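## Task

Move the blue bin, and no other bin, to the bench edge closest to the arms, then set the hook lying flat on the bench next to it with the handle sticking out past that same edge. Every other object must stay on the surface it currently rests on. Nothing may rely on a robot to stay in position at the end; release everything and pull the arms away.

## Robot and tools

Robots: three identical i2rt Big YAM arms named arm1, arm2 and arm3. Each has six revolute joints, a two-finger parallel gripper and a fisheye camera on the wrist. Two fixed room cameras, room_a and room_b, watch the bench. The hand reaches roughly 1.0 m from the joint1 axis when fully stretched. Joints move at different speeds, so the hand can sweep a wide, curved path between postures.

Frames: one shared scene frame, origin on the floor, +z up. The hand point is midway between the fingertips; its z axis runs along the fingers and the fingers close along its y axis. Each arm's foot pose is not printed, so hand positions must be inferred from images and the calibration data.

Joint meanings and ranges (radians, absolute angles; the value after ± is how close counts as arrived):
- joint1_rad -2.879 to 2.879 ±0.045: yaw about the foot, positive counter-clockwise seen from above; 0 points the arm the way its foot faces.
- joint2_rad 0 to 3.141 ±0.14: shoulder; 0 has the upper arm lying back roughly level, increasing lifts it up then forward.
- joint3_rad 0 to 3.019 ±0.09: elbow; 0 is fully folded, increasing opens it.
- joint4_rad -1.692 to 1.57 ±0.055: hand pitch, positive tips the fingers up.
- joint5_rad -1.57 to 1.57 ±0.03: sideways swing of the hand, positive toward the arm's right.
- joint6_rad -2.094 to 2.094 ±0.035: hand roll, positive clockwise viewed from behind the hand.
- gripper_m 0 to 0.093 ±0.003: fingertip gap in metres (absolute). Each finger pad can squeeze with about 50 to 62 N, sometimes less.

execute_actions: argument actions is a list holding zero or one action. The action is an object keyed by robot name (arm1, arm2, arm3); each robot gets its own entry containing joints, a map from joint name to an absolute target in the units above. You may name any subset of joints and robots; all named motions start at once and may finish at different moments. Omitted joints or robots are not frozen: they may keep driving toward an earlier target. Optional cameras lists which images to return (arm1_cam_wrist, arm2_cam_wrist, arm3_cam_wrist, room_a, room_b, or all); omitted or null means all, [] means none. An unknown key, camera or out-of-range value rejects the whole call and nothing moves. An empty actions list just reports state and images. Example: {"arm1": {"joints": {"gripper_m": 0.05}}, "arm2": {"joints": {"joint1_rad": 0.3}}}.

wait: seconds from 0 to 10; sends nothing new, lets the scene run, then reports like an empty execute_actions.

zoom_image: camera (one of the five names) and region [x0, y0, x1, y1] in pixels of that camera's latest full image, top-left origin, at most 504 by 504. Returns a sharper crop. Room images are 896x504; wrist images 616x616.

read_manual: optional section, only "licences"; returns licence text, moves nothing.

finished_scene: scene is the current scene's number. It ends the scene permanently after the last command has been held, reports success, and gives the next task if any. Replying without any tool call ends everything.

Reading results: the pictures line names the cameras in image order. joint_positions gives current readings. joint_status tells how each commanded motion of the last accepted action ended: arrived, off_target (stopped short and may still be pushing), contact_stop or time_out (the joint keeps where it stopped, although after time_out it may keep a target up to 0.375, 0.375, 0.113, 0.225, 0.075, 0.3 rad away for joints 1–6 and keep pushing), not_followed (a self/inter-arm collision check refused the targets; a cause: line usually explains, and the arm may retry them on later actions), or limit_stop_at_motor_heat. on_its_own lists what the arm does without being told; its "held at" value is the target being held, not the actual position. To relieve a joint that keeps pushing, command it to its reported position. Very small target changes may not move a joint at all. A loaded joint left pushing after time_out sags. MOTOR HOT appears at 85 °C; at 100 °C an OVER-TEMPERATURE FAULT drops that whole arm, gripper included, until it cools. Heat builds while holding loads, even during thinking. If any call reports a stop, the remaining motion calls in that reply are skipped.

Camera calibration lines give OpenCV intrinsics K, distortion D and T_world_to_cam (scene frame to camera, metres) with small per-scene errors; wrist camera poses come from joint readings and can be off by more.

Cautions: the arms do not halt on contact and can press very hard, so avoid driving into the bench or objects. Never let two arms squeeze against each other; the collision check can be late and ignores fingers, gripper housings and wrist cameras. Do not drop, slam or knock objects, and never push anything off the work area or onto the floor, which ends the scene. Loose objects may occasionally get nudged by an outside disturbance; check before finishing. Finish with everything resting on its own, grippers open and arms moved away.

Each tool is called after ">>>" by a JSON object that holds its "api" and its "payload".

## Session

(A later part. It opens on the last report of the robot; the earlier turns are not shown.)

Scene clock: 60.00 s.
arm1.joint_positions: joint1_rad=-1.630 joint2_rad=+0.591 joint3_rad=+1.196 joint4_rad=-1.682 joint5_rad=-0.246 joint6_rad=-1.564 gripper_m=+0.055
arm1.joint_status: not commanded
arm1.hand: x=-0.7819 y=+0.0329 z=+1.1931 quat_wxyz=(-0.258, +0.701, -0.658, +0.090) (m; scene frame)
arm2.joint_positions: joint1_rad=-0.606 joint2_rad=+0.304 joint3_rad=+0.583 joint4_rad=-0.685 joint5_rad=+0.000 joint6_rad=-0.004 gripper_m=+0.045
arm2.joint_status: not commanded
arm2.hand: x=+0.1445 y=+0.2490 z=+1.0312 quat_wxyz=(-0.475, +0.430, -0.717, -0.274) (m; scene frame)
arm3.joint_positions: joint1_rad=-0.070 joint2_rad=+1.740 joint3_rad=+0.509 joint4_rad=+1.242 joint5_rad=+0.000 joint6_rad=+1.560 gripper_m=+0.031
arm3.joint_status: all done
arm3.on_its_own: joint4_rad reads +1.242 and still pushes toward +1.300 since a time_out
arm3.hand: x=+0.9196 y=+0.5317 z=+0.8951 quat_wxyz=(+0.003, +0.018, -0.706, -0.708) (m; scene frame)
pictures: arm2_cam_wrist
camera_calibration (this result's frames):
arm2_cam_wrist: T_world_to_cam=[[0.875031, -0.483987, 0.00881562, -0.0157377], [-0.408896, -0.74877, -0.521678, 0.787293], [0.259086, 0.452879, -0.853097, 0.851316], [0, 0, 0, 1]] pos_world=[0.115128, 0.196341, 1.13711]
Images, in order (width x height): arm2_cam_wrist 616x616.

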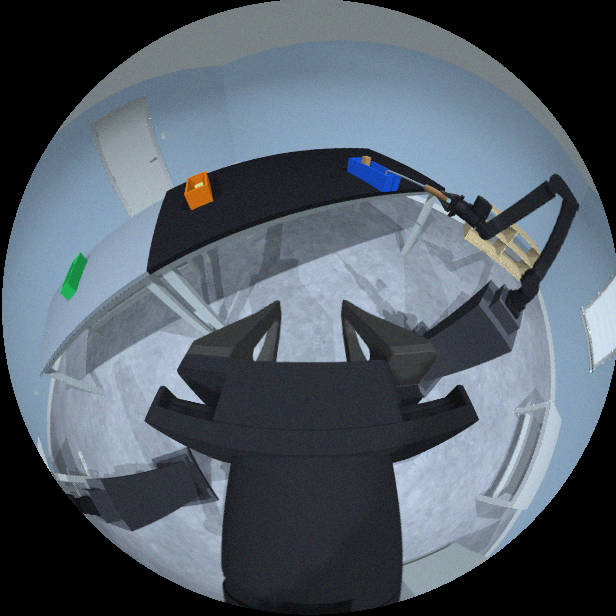

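>>> {"api": "execute_actions", "payload": {"actions": [{"arm3":{"joints":{"joint3_rad":1.335}}}], "cameras": []}}

>>> {"api": "execute_actions", "payload": {"actions": [{"arm3":{"joints":{"joint1_rad":-0.27,"joint5_rad":-0.165,"joint2_rad":2.06,"joint4_rad":0.93}}}], "cameras": ["arm3_cam_wrist","room_a","room_b"]}}

>>> {"api": "zoom_image", "payload": {"camera": "room_a", "region": [260,320,430,470]}}

Scene clock: 62.03 s.
arm1.joint_positions: joint1_rad=-1.630 joint2_rad=+0.591 joint3_rad=+1.196 joint4_rad=-1.682 joint5_rad=-0.246 joint6_rad=-1.564 gripper_m=+0.055
arm1.joint_status: not commanded
arm1.hand: x=-0.7819 y=+0.0329 z=+1.1931 quat_wxyz=(-0.258, +0.701, -0.658, +0.090) (m; scene frame)
arm2.joint_positions: joint1_rad=-0.606 joint2_rad=+0.304 joint3_rad=+0.583 joint4_rad=-0.685 joint5_rad=+0.000 joint6_rad=-0.004 gripper_m=+0.045
arm2.joint_status: not commanded
arm2.hand: x=+0.1445 y=+0.2490 z=+1.0312 quat_wxyz=(-0.475, +0.430, -0.717, -0.274) (m; scene frame)
arm3.joint_positions: joint1_rad=-0.070 joint2_rad=+1.729 joint3_rad=+1.269 joint4_rad=+1.261 joint5_rad=+0.000 joint6_rad=+1.560 gripper_m=+0.031
arm3.joint_status: all done
arm3.hand: x=+0.9114 y=+0.6706 z=+1.2603 quat_wxyz=(+0.006, +0.013, -0.379, -0.925) (m; scene frame)
pictures: none
No camera images: the call's "cameras" was empty. Leave "cameras" out to get every camera's image.

Scene clock: 63.53 s.
arm1.joint_positions: joint1_rad=-1.630 joint2_rad=+0.591 joint3_rad=+1.196 joint4_rad=-1.682 joint5_rad=-0.246 joint6_rad=-1.564 gripper_m=+0.055
arm1.joint_status: not commanded
arm1.hand: x=-0.7819 y=+0.0329 z=+1.1931 quat_wxyz=(-0.258, +0.701, -0.658, +0.090) (m; scene frame)
arm2.joint_positions: joint1_rad=-0.606 joint2_rad=+0.304 joint3_rad=+0.583 joint4_rad=-0.685 joint5_rad=+0.000 joint6_rad=-0.004 gripper_m=+0.045
arm2.joint_status: not commanded
arm2.hand: x=+0.1445 y=+0.2490 z=+1.0312 quat_wxyz=(-0.475, +0.430, -0.717, -0.274) (m; scene frame)
arm3.joint_positions: joint1_rad=-0.275 joint2_rad=+2.109 joint3_rad=+1.285 joint4_rad=+0.890 joint5_rad=-0.166 joint6_rad=+1.563 gripper_m=+0.030
arm3.joint_status: all done
arm3.hand: x=+1.0431 y=+0.7757 z=+0.9159 quat_wxyz=(-0.015, +0.007, -0.687, -0.727) (m; scene frame)
pictures: arm3_cam_wrist, room_a, room_b
camera_calibration (this result's frames):
arm3_cam_wrist: T_world_to_cam=[[0.0252751, 0.0778099, -0.996648, 0.831247], [-0.821811, -0.566036, -0.0650325, 1.36376], [-0.569199, 0.8207, 0.0496384, 0.0369293], [0, 0, 0, 1]] pos_world=[1.12077, 0.676952, 0.915316]
Images, in order (width x height): arm3_cam_wrist 616x616, room_a 896x504, room_b 896x504.

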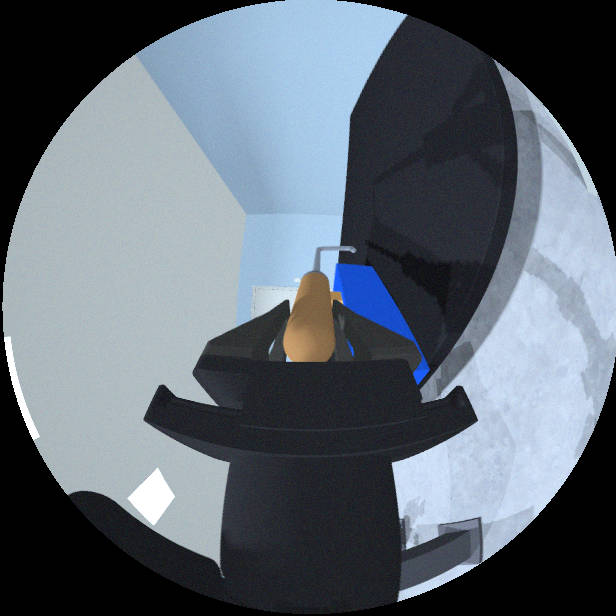

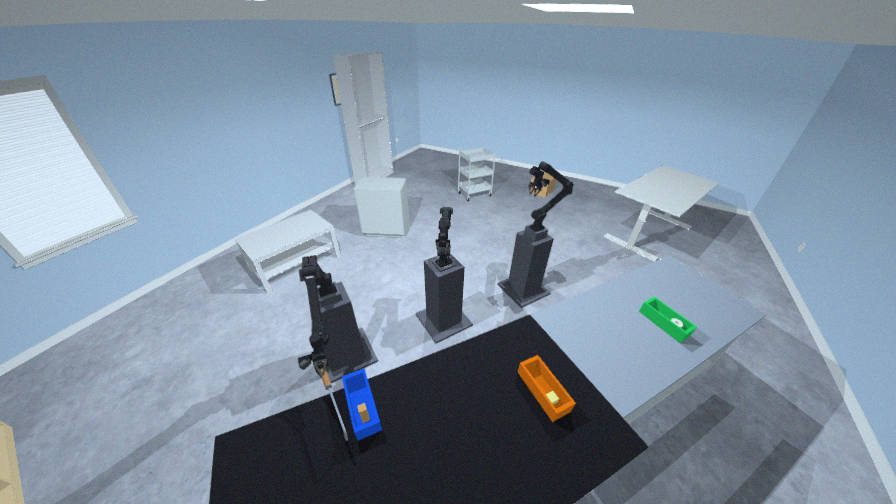

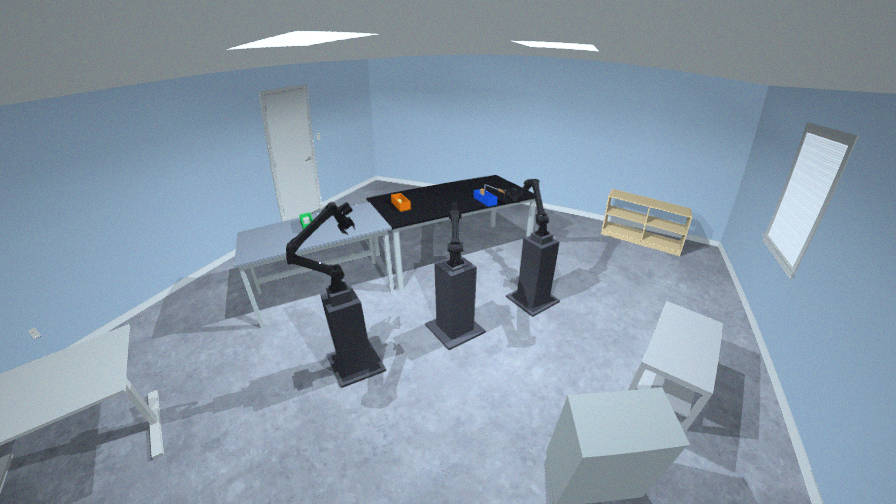

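Region (260, 320, 430, 470) of room_a's 896x504 image, scaled by 2.965, with more detail than that image has; it fills the top 445 rows of this view, and the rest is white.

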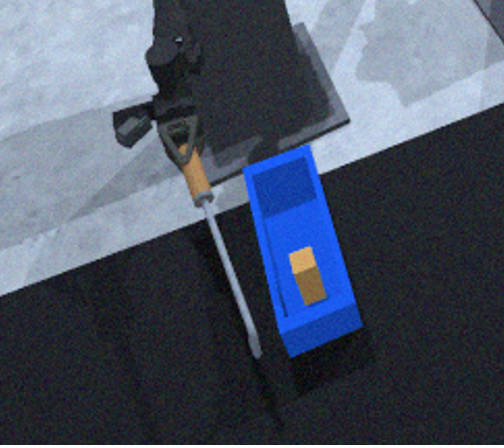

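>>> {"api": "execute_actions", "payload": {"actions": [{"arm3":{"joints":{"joint6_rad":0,"joint2_rad":2.09}}}], "cameras": ["arm3_cam_wrist","room_a","arm2_cam_wrist"]}}

>>> {"api": "zoom_image", "payload": {"camera": "room_a", "region": [260,320,430,470]}}

Scene clock: 65.80 s.
arm1.joint_positions: joint1_rad=-1.630 joint2_rad=+0.591 joint3_rad=+1.196 joint4_rad=-1.682 joint5_rad=-0.246 joint6_rad=-1.564 gripper_m=+0.055
arm1.joint_status: not commanded
arm1.hand: x=-0.7819 y=+0.0329 z=+1.1931 quat_wxyz=(-0.258, +0.701, -0.658, +0.090) (m; scene frame)
arm2.joint_positions: joint1_rad=-0.606 joint2_rad=+0.304 joint3_rad=+0.583 joint4_rad=-0.685 joint5_rad=+0.000 joint6_rad=-0.004 gripper_m=+0.045
arm2.joint_status: not commanded
arm2.hand: x=+0.1445 y=+0.2490 z=+1.0312 quat_wxyz=(-0.475, +0.430, -0.717, -0.274) (m; scene frame)
arm3.joint_positions: joint1_rad=-0.272 joint2_rad=+2.109 joint3_rad=+1.285 joint4_rad=+0.894 joint5_rad=-0.171 joint6_rad=+0.021 gripper_m=+0.030
arm3.joint_status: all done
arm3.hand: x=+1.0396 y=+0.7761 z=+0.9170 quat_wxyz=(-0.516, +0.485, -0.484, -0.514) (m; scene frame)
pictures: arm2_cam_wrist, arm3_cam_wrist, room_a
camera_calibration (this result's frames):
arm2_cam_wrist: T_world_to_cam=[[0.875031, -0.483987, 0.00881562, -0.0157377], [-0.408896, -0.74877, -0.521678, 0.787293], [0.259086, 0.452879, -0.853097, 0.851316], [0, 0, 0, 1]] pos_world=[0.115128, 0.196341, 1.13711]
arm3_cam_wrist: T_world_to_cam=[[0.999793, 0.0202295, -0.00199871, -1.04816], [0.00893824, -0.525788, -0.850569, 1.18655], [-0.0182575, 0.850375, -0.52586, -0.0334524], [0, 0, 0, 1]] pos_world=[1.03673, 0.673522, 0.989552]
Images, in order (width x height): arm2_cam_wrist 616x616, arm3_cam_wrist 616x616, room_a 896x504.

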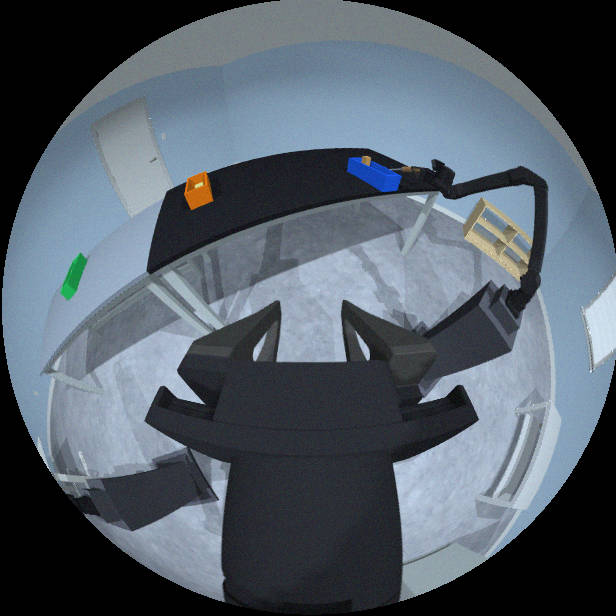

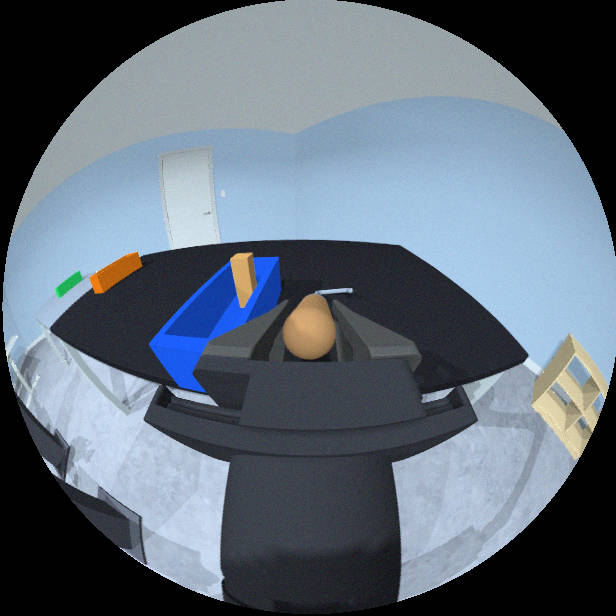

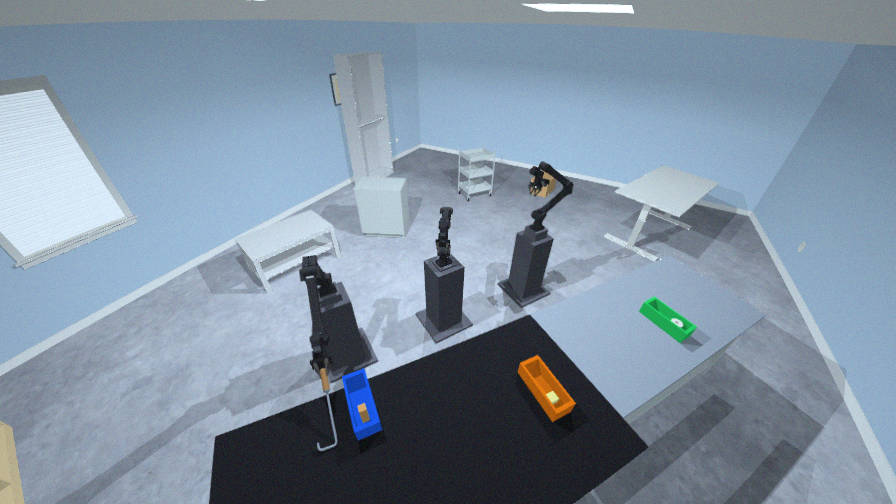

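Region (260, 320, 430, 470) of room_a's 896x504 image, scaled by 2.965, with more detail than that image has; it fills the top 445 rows of this view, and the rest is white.

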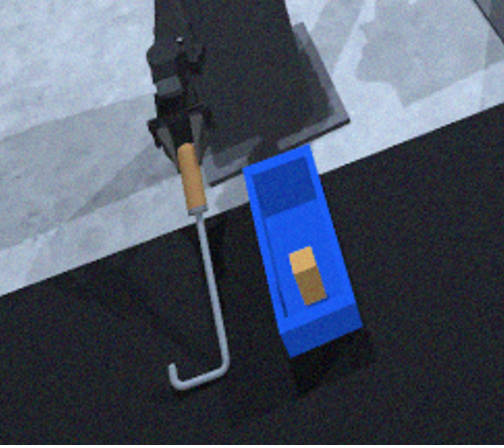

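>>> {"api": "execute_actions", "payload": {"actions": [{"arm3":{"joints":{"joint2_rad":2.215}}}], "cameras": ["arm3_cam_wrist","room_a","arm2_cam_wrist"]}}

>>> {"api": "zoom_image", "payload": {"camera": "room_a", "region": [260,320,430,470]}}

>>> {"api": "zoom_image", "payload": {"camera": "arm2_cam_wrist", "region": [370,150,470,220]}}

Scene clock: 66.97 s.
arm1.joint_positions: joint1_rad=-1.630 joint2_rad=+0.591 joint3_rad=+1.196 joint4_rad=-1.682 joint5_rad=-0.246 joint6_rad=-1.564 gripper_m=+0.055
arm1.joint_status: not commanded
arm1.hand: x=-0.7819 y=+0.0329 z=+1.1931 quat_wxyz=(-0.258, +0.701, -0.658, +0.090) (m; scene frame)
arm2.joint_positions: joint1_rad=-0.606 joint2_rad=+0.304 joint3_rad=+0.583 joint4_rad=-0.685 joint5_rad=+0.000 joint6_rad=-0.004 gripper_m=+0.045
arm2.joint_status: not commanded
arm2.hand: x=+0.1445 y=+0.2490 z=+1.0312 quat_wxyz=(-0.475, +0.430, -0.717, -0.274) (m; scene frame)
arm3.joint_positions: joint1_rad=-0.272 joint2_rad=+2.218 joint3_rad=+1.294 joint4_rad=+0.909 joint5_rad=-0.162 joint6_rad=+0.010 gripper_m=+0.030
arm3.joint_status: all done
arm3.hand: x=+1.0422 y=+0.7770 z=+0.8429 quat_wxyz=(-0.497, +0.503, -0.509, -0.492) (m; scene frame)
pictures: arm2_cam_wrist, arm3_cam_wrist, room_a
camera_calibration (this result's frames):
arm2_cam_wrist: T_world_to_cam=[[0.875031, -0.483987, 0.00881562, -0.0157377], [-0.408896, -0.74877, -0.521678, 0.787293], [0.259086, 0.452879, -0.853097, 0.851316], [0, 0, 0, 1]] pos_world=[0.115128, 0.196341, 1.13711]
arm3_cam_wrist: T_world_to_cam=[[0.999926, 0.0101687, -0.00663379, -1.0393], [0.000720592, -0.595126, -0.803632, 1.14685], [-0.0121198, 0.803568, -0.595089, 0.015183], [0, 0, 0, 1]] pos_world=[1.03858, 0.68089, 0.923789]
Images, in order (width x height): arm2_cam_wrist 616x616, arm3_cam_wrist 616x616, room_a 896x504.

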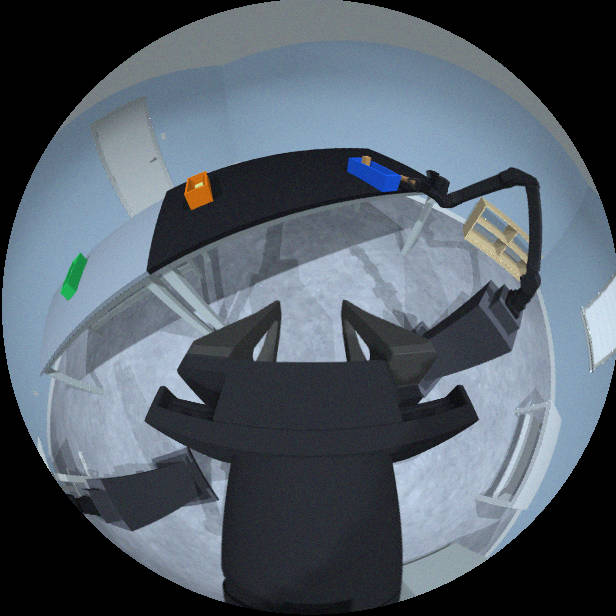

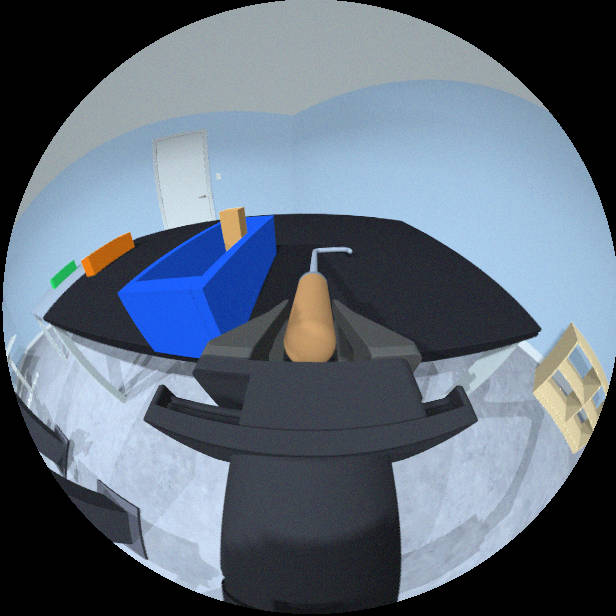

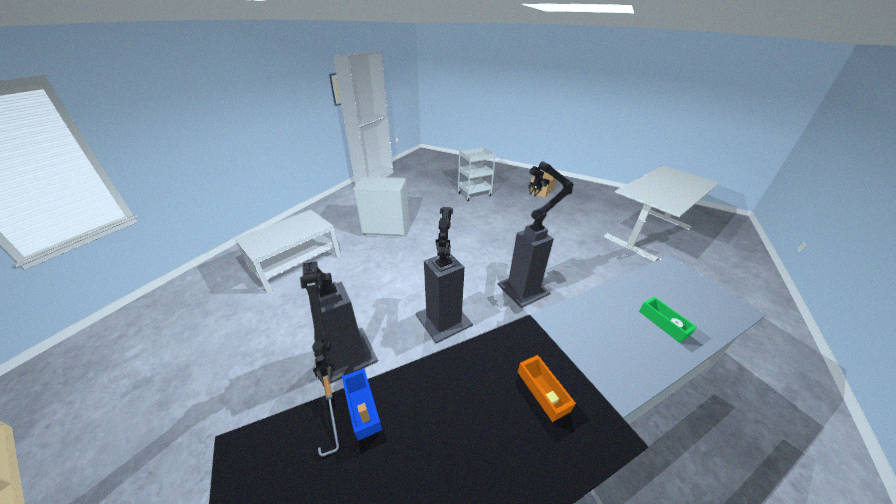

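Region (260, 320, 430, 470) of room_a's 896x504 image, scaled by 2.965, with more detail than that image has; it fills the top 445 rows of this view, and the rest is white.

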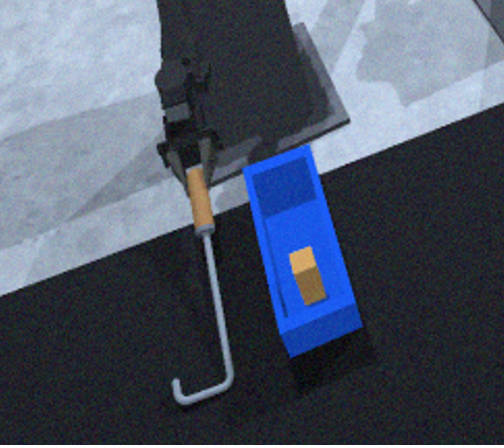

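Region (370, 150, 470, 220) of arm2_cam_wrist's 616x616 image, scaled by 5.040, with more detail than that image has; it fills the top 353 rows of this view, and the rest is white.

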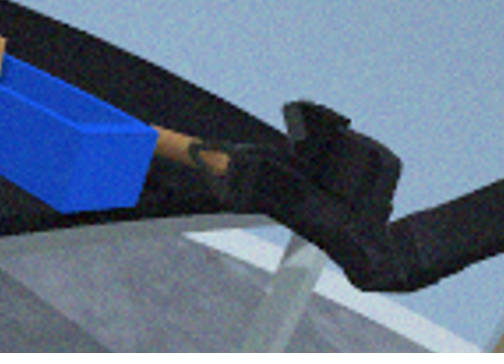

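>>> {"api": "execute_actions", "payload": {"actions": [{"arm3":{"joints":{"joint2_rad":2.245,"joint3_rad":1.27}}}], "cameras": ["arm3_cam_wrist","room_a"]}}

>>> {"api": "zoom_image", "payload": {"camera": "room_a", "region": [260,320,430,470]}}

Scene clock: 67.90 s.
arm1.joint_positions: joint1_rad=-1.630 joint2_rad=+0.591 joint3_rad=+1.196 joint4_rad=-1.682 joint5_rad=-0.246 joint6_rad=-1.564 gripper_m=+0.055
arm1.joint_status: not commanded
arm1.hand: x=-0.7819 y=+0.0329 z=+1.1931 quat_wxyz=(-0.258, +0.701, -0.658, +0.090) (m; scene frame)
arm2.joint_positions: joint1_rad=-0.606 joint2_rad=+0.304 joint3_rad=+0.583 joint4_rad=-0.685 joint5_rad=+0.000 joint6_rad=-0.004 gripper_m=+0.045
arm2.joint_status: not commanded
arm2.hand: x=+0.1445 y=+0.2490 z=+1.0312 quat_wxyz=(-0.475, +0.430, -0.717, -0.274) (m; scene frame)
arm3.joint_positions: joint1_rad=-0.272 joint2_rad=+2.225 joint3_rad=+1.275 joint4_rad=+0.910 joint5_rad=-0.162 joint6_rad=+0.010 gripper_m=+0.030
arm3.joint_status: all done
arm3.hand: x=+1.0412 y=+0.7706 z=+0.8290 quat_wxyz=(-0.490, +0.508, -0.515, -0.487) (m; scene frame)
pictures: arm3_cam_wrist, room_a
camera_calibration (this result's frames):
arm3_cam_wrist: T_world_to_cam=[[0.999892, 0.00964545, -0.0110747, -1.03427], [-0.00281418, -0.614277, -0.789085, 1.13824], [-0.014414, 0.789031, -0.614184, 0.0414471], [0, 0, 0, 1]] pos_world=[1.03796, 0.676469, 0.912172]
Images, in order (width x height): arm3_cam_wrist 616x616, room_a 896x504.

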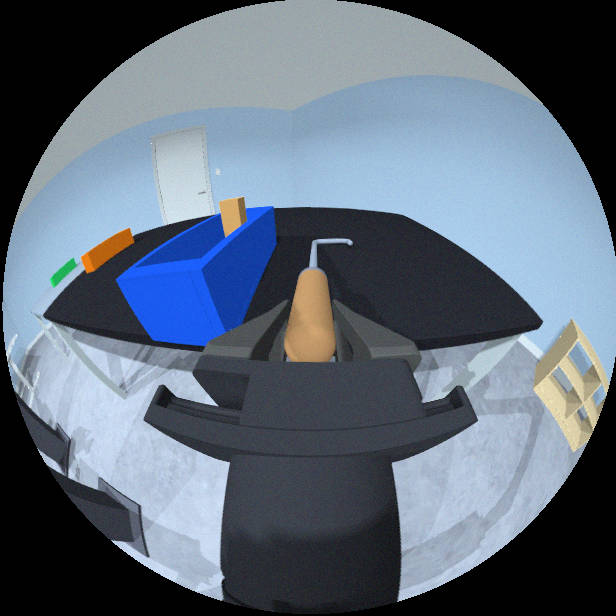

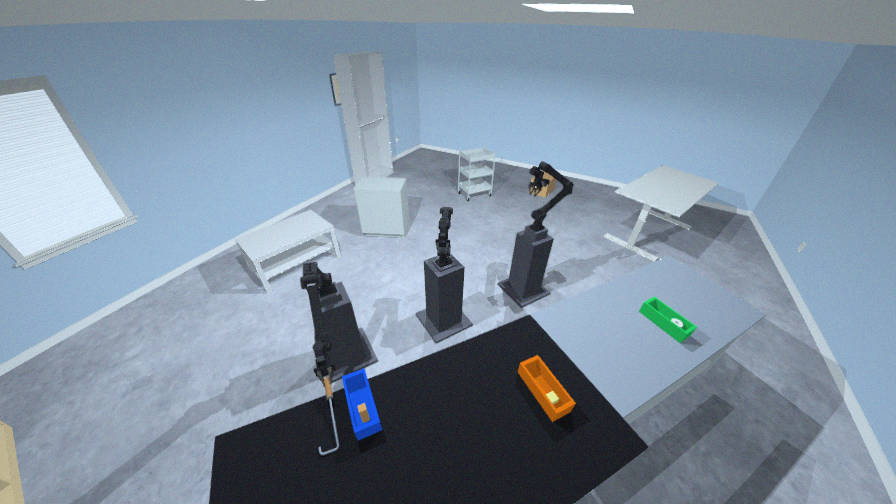

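Region (260, 320, 430, 470) of room_a's 896x504 image, scaled by 2.965, with more detail than that image has; it fills the top 445 rows of this view, and the rest is white.

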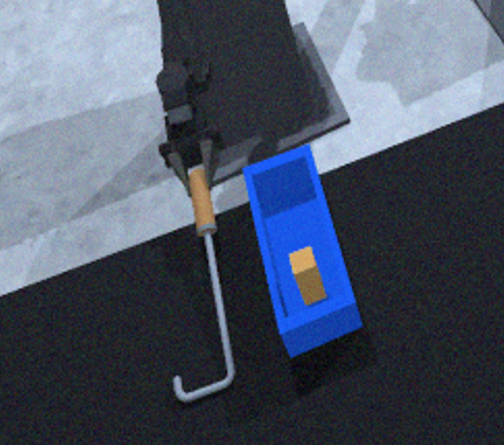

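>>> {"api": "execute_actions", "payload": {"actions": [{"arm3":{"joints":{"joint2_rad":2.295}}}], "cameras": ["arm3_cam_wrist"]}}

Scene clock: 68.77 s.
arm1.joint_positions: joint1_rad=-1.630 joint2_rad=+0.591 joint3_rad=+1.196 joint4_rad=-1.682 joint5_rad=-0.246 joint6_rad=-1.564 gripper_m=+0.055
arm1.joint_status: not commanded
arm1.hand: x=-0.7819 y=+0.0329 z=+1.1931 quat_wxyz=(-0.258, +0.701, -0.658, +0.090) (m; scene frame)
arm2.joint_positions: joint1_rad=-0.606 joint2_rad=+0.304 joint3_rad=+0.583 joint4_rad=-0.685 joint5_rad=+0.000 joint6_rad=-0.004 gripper_m=+0.045
arm2.joint_status: not commanded
arm2.hand: x=+0.1445 y=+0.2490 z=+1.0312 quat_wxyz=(-0.475, +0.430, -0.717, -0.274) (m; scene frame)
arm3.joint_positions: joint1_rad=-0.272 joint2_rad=+2.275 joint3_rad=+1.275 joint4_rad=+0.926 joint5_rad=-0.160 joint6_rad=+0.009 gripper_m=+0.030
arm3.joint_status: all done
arm3.hand: x=+1.0415 y=+0.7668 z=+0.7961 quat_wxyz=(-0.481, +0.513, -0.525, -0.479) (m; scene frame)
pictures: arm3_cam_wrist
camera_calibration (this result's frames):
arm3_cam_wrist: T_world_to_cam=[[0.999845, 0.0061319, -0.0164966, -1.02775], [-0.00875719, -0.639722, -0.768557, 1.11929], [-0.0152659, 0.768582, -0.639569, 0.0610264], [0, 0, 0, 1]] pos_world=[1.03833, 0.675432, 0.882313]
Images, in order (width x height): arm3_cam_wrist 616x616.

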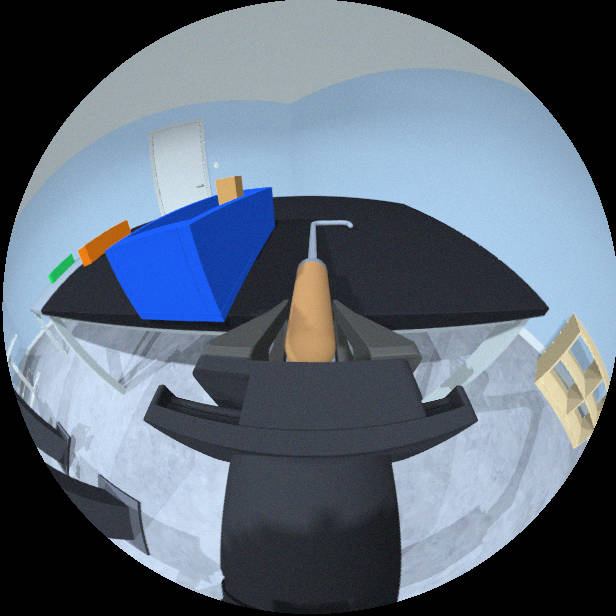

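>>> {"api": "execute_actions", "payload": {"actions": [{"arm3":{"joints":{"joint2_rad":2.31}}}], "cameras": []}}

>>> {"api": "execute_actions", "payload": {"actions": [{"arm3":{"joints":{"gripper_m":0.058}}}], "cameras": ["arm3_cam_wrist"]}}

Scene clock: 69.50 s.
arm1.joint_positions: joint1_rad=-1.630 joint2_rad=+0.591 joint3_rad=+1.196 joint4_rad=-1.682 joint5_rad=-0.246 joint6_rad=-1.564 gripper_m=+0.055
arm1.joint_status: not commanded
arm1.hand: x=-0.7819 y=+0.0329 z=+1.1931 quat_wxyz=(-0.258, +0.701, -0.658, +0.090) (m; scene frame)
arm2.joint_positions: joint1_rad=-0.606 joint2_rad=+0.304 joint3_rad=+0.583 joint4_rad=-0.685 joint5_rad=+0.000 joint6_rad=-0.004 gripper_m=+0.045
arm2.joint_status: not commanded
arm2.hand: x=+0.1445 y=+0.2490 z=+1.0312 quat_wxyz=(-0.475, +0.430, -0.717, -0.274) (m; scene frame)
arm3.joint_positions: joint1_rad=-0.272 joint2_rad=+2.275 joint3_rad=+1.275 joint4_rad=+0.926 joint5_rad=-0.160 joint6_rad=+0.009 gripper_m=+0.030
arm3.joint_status: all done
arm3.hand: x=+1.0415 y=+0.7667 z=+0.7958 quat_wxyz=(-0.481, +0.513, -0.526, -0.479) (m; scene frame)
pictures: none
No camera images: the call's "cameras" was empty. Leave "cameras" out to get every camera's image.

Scene clock: 70.23 s.
arm1.joint_positions: joint1_rad=-1.630 joint2_rad=+0.591 joint3_rad=+1.196 joint4_rad=-1.682 joint5_rad=-0.246 joint6_rad=-1.564 gripper_m=+0.055
arm1.joint_status: not commanded
arm1.hand: x=-0.7819 y=+0.0329 z=+1.1931 quat_wxyz=(-0.258, +0.701, -0.658, +0.090) (m; scene frame)
arm2.joint_positions: joint1_rad=-0.606 joint2_rad=+0.304 joint3_rad=+0.583 joint4_rad=-0.685 joint5_rad=+0.000 joint6_rad=-0.004 gripper_m=+0.045
arm2.joint_status: not commanded
arm2.hand: x=+0.1445 y=+0.2490 z=+1.0312 quat_wxyz=(-0.475, +0.430, -0.717, -0.274) (m; scene frame)
arm3.joint_positions: joint1_rad=-0.272 joint2_rad=+2.287 joint3_rad=+1.275 joint4_rad=+0.926 joint5_rad=-0.162 joint6_rad=+0.009 gripper_m=+0.058
arm3.joint_status: all done
arm3.hand: x=+1.0409 y=+0.7655 z=+0.7870 quat_wxyz=(-0.477, +0.516, -0.528, -0.477) (m; scene frame)
pictures: arm3_cam_wrist
camera_calibration (this result's frames):
arm3_cam_wrist: T_world_to_cam=[[0.999786, 0.00842412, -0.0189129, -1.02713], [-0.00892397, -0.648934, -0.760792, 1.11261], [-0.0186822, 0.760798, -0.64872, 0.0728799], [0, 0, 0, 1]] pos_world=[1.0382, 0.675214, 0.874315]
Images, in order (width x height): arm3_cam_wrist 616x616.

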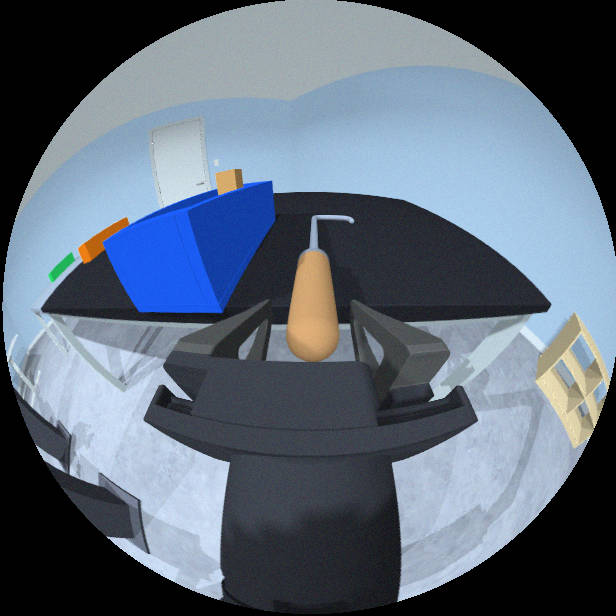

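>>> {"api": "execute_actions", "payload": {"actions": [{"arm3":{"joints":{"joint2_rad":2.16,"joint3_rad":1.05}}}], "cameras": []}}

>>> {"api": "execute_actions", "payload": {"actions": [{"arm3":{"joints":{"joint2_rad":1.4,"joint3_rad":0.75,"joint4_rad":0.3}}}], "cameras": ["arm3_cam_wrist","room_a"]}}

Scene clock: 71.33 s.
arm1.joint_positions: joint1_rad=-1.630 joint2_rad=+0.591 joint3_rad=+1.196 joint4_rad=-1.682 joint5_rad=-0.246 joint6_rad=-1.564 gripper_m=+0.055
arm1.joint_status: not commanded
arm1.hand: x=-0.7819 y=+0.0329 z=+1.1931 quat_wxyz=(-0.258, +0.701, -0.658, +0.090) (m; scene frame)
arm2.joint_positions: joint1_rad=-0.606 joint2_rad=+0.304 joint3_rad=+0.583 joint4_rad=-0.685 joint5_rad=+0.000 joint6_rad=-0.004 gripper_m=+0.045
arm2.joint_status: not commanded
arm2.hand: x=+0.1445 y=+0.2490 z=+1.0312 quat_wxyz=(-0.475, +0.430, -0.717, -0.274) (m; scene frame)
arm3.joint_positions: joint1_rad=-0.272 joint2_rad=+2.170 joint3_rad=+1.055 joint4_rad=+0.926 joint5_rad=-0.162 joint6_rad=+0.009 gripper_m=+0.058
arm3.joint_status: all done
arm3.hand: x=+1.0293 y=+0.6986 z=+0.7769 quat_wxyz=(-0.446, +0.535, -0.556, -0.454) (m; scene frame)
pictures: none
No camera images: the call's "cameras" was empty. Leave "cameras" out to get every camera's image.

Scene clock: 72.73 s.
arm1.joint_positions: joint1_rad=-1.630 joint2_rad=+0.591 joint3_rad=+1.196 joint4_rad=-1.682 joint5_rad=-0.246 joint6_rad=-1.564 gripper_m=+0.055
arm1.joint_status: not commanded
arm1.hand: x=-0.7819 y=+0.0329 z=+1.1931 quat_wxyz=(-0.258, +0.701, -0.658, +0.090) (m; scene frame)
arm2.joint_positions: joint1_rad=-0.606 joint2_rad=+0.304 joint3_rad=+0.583 joint4_rad=-0.685 joint5_rad=+0.000 joint6_rad=-0.004 gripper_m=+0.045
arm2.joint_status: not commanded
arm2.hand: x=+0.1445 y=+0.2490 z=+1.0312 quat_wxyz=(-0.475, +0.430, -0.717, -0.274) (m; scene frame)
arm3.joint_positions: joint1_rad=-0.272 joint2_rad=+1.394 joint3_rad=+0.750 joint4_rad=+0.315 joint5_rad=-0.162 joint6_rad=+0.009 gripper_m=+0.058
arm3.joint_status: all done
arm3.hand: x=+1.0028 y=+0.5610 z=+0.9682 quat_wxyz=(-0.401, +0.559, -0.592, -0.420) (m; scene frame)
pictures: arm3_cam_wrist, room_a
camera_calibration (this result's frames):
arm3_cam_wrist: T_world_to_cam=[[0.998096, -0.00439151, -0.0615261, -0.933754], [-0.0395451, -0.811062, -0.583622, 1.06755], [-0.0473385, 0.584943, -0.809692, 0.628617], [0, 0, 0, 1]] pos_world=[1.00395, 0.494047, 1.07458]
Images, in order (width x height): arm3_cam_wrist 616x616, room_a 896x504.

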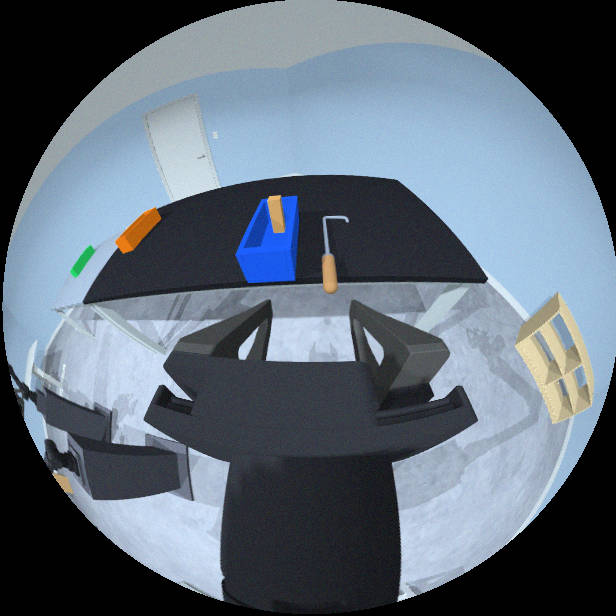

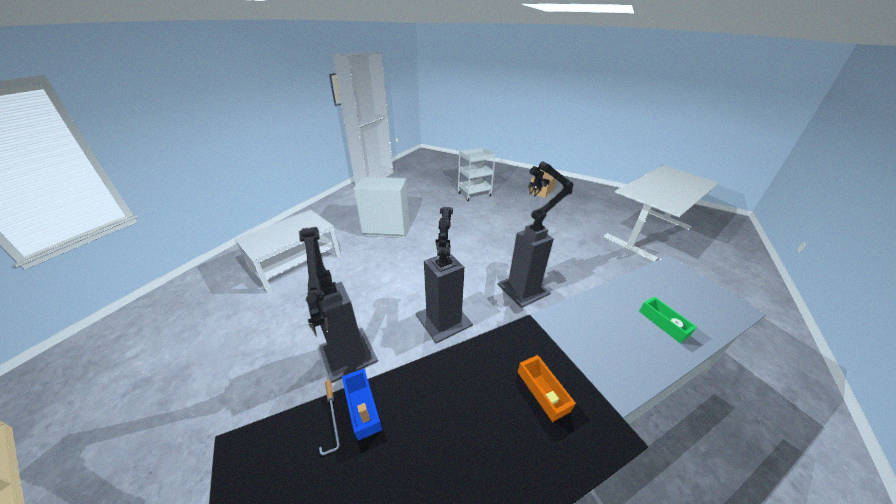

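>>> {"api": "zoom_image", "payload": {"camera": "room_a", "region": [280,350,410,470]}}

>>> {"api": "zoom_image", "payload": {"camera": "arm3_cam_wrist", "region": [220,190,400,310]}}

Region (280, 350, 410, 470) of room_a's 896x504 image, scaled by 3.877, with more detail than that image has; it fills the top 465 rows of this view, and the rest is white.

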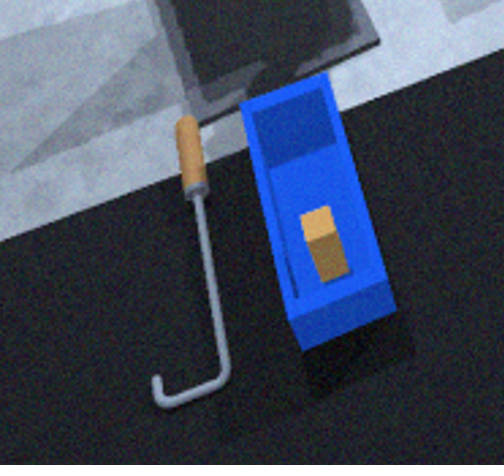

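Region (220, 190, 400, 310) of arm3_cam_wrist's 616x616 image, scaled by 2.800, with more detail than that image has.

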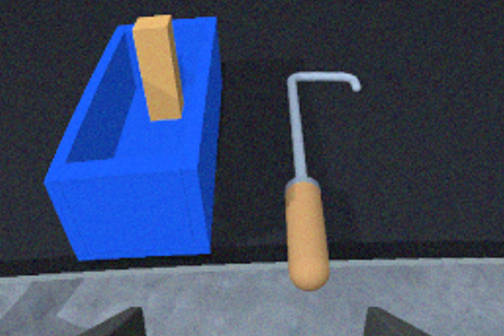

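>>> {"api": "finished_scene", "payload": {"scene": 2}}

The scene is finished: the task was done.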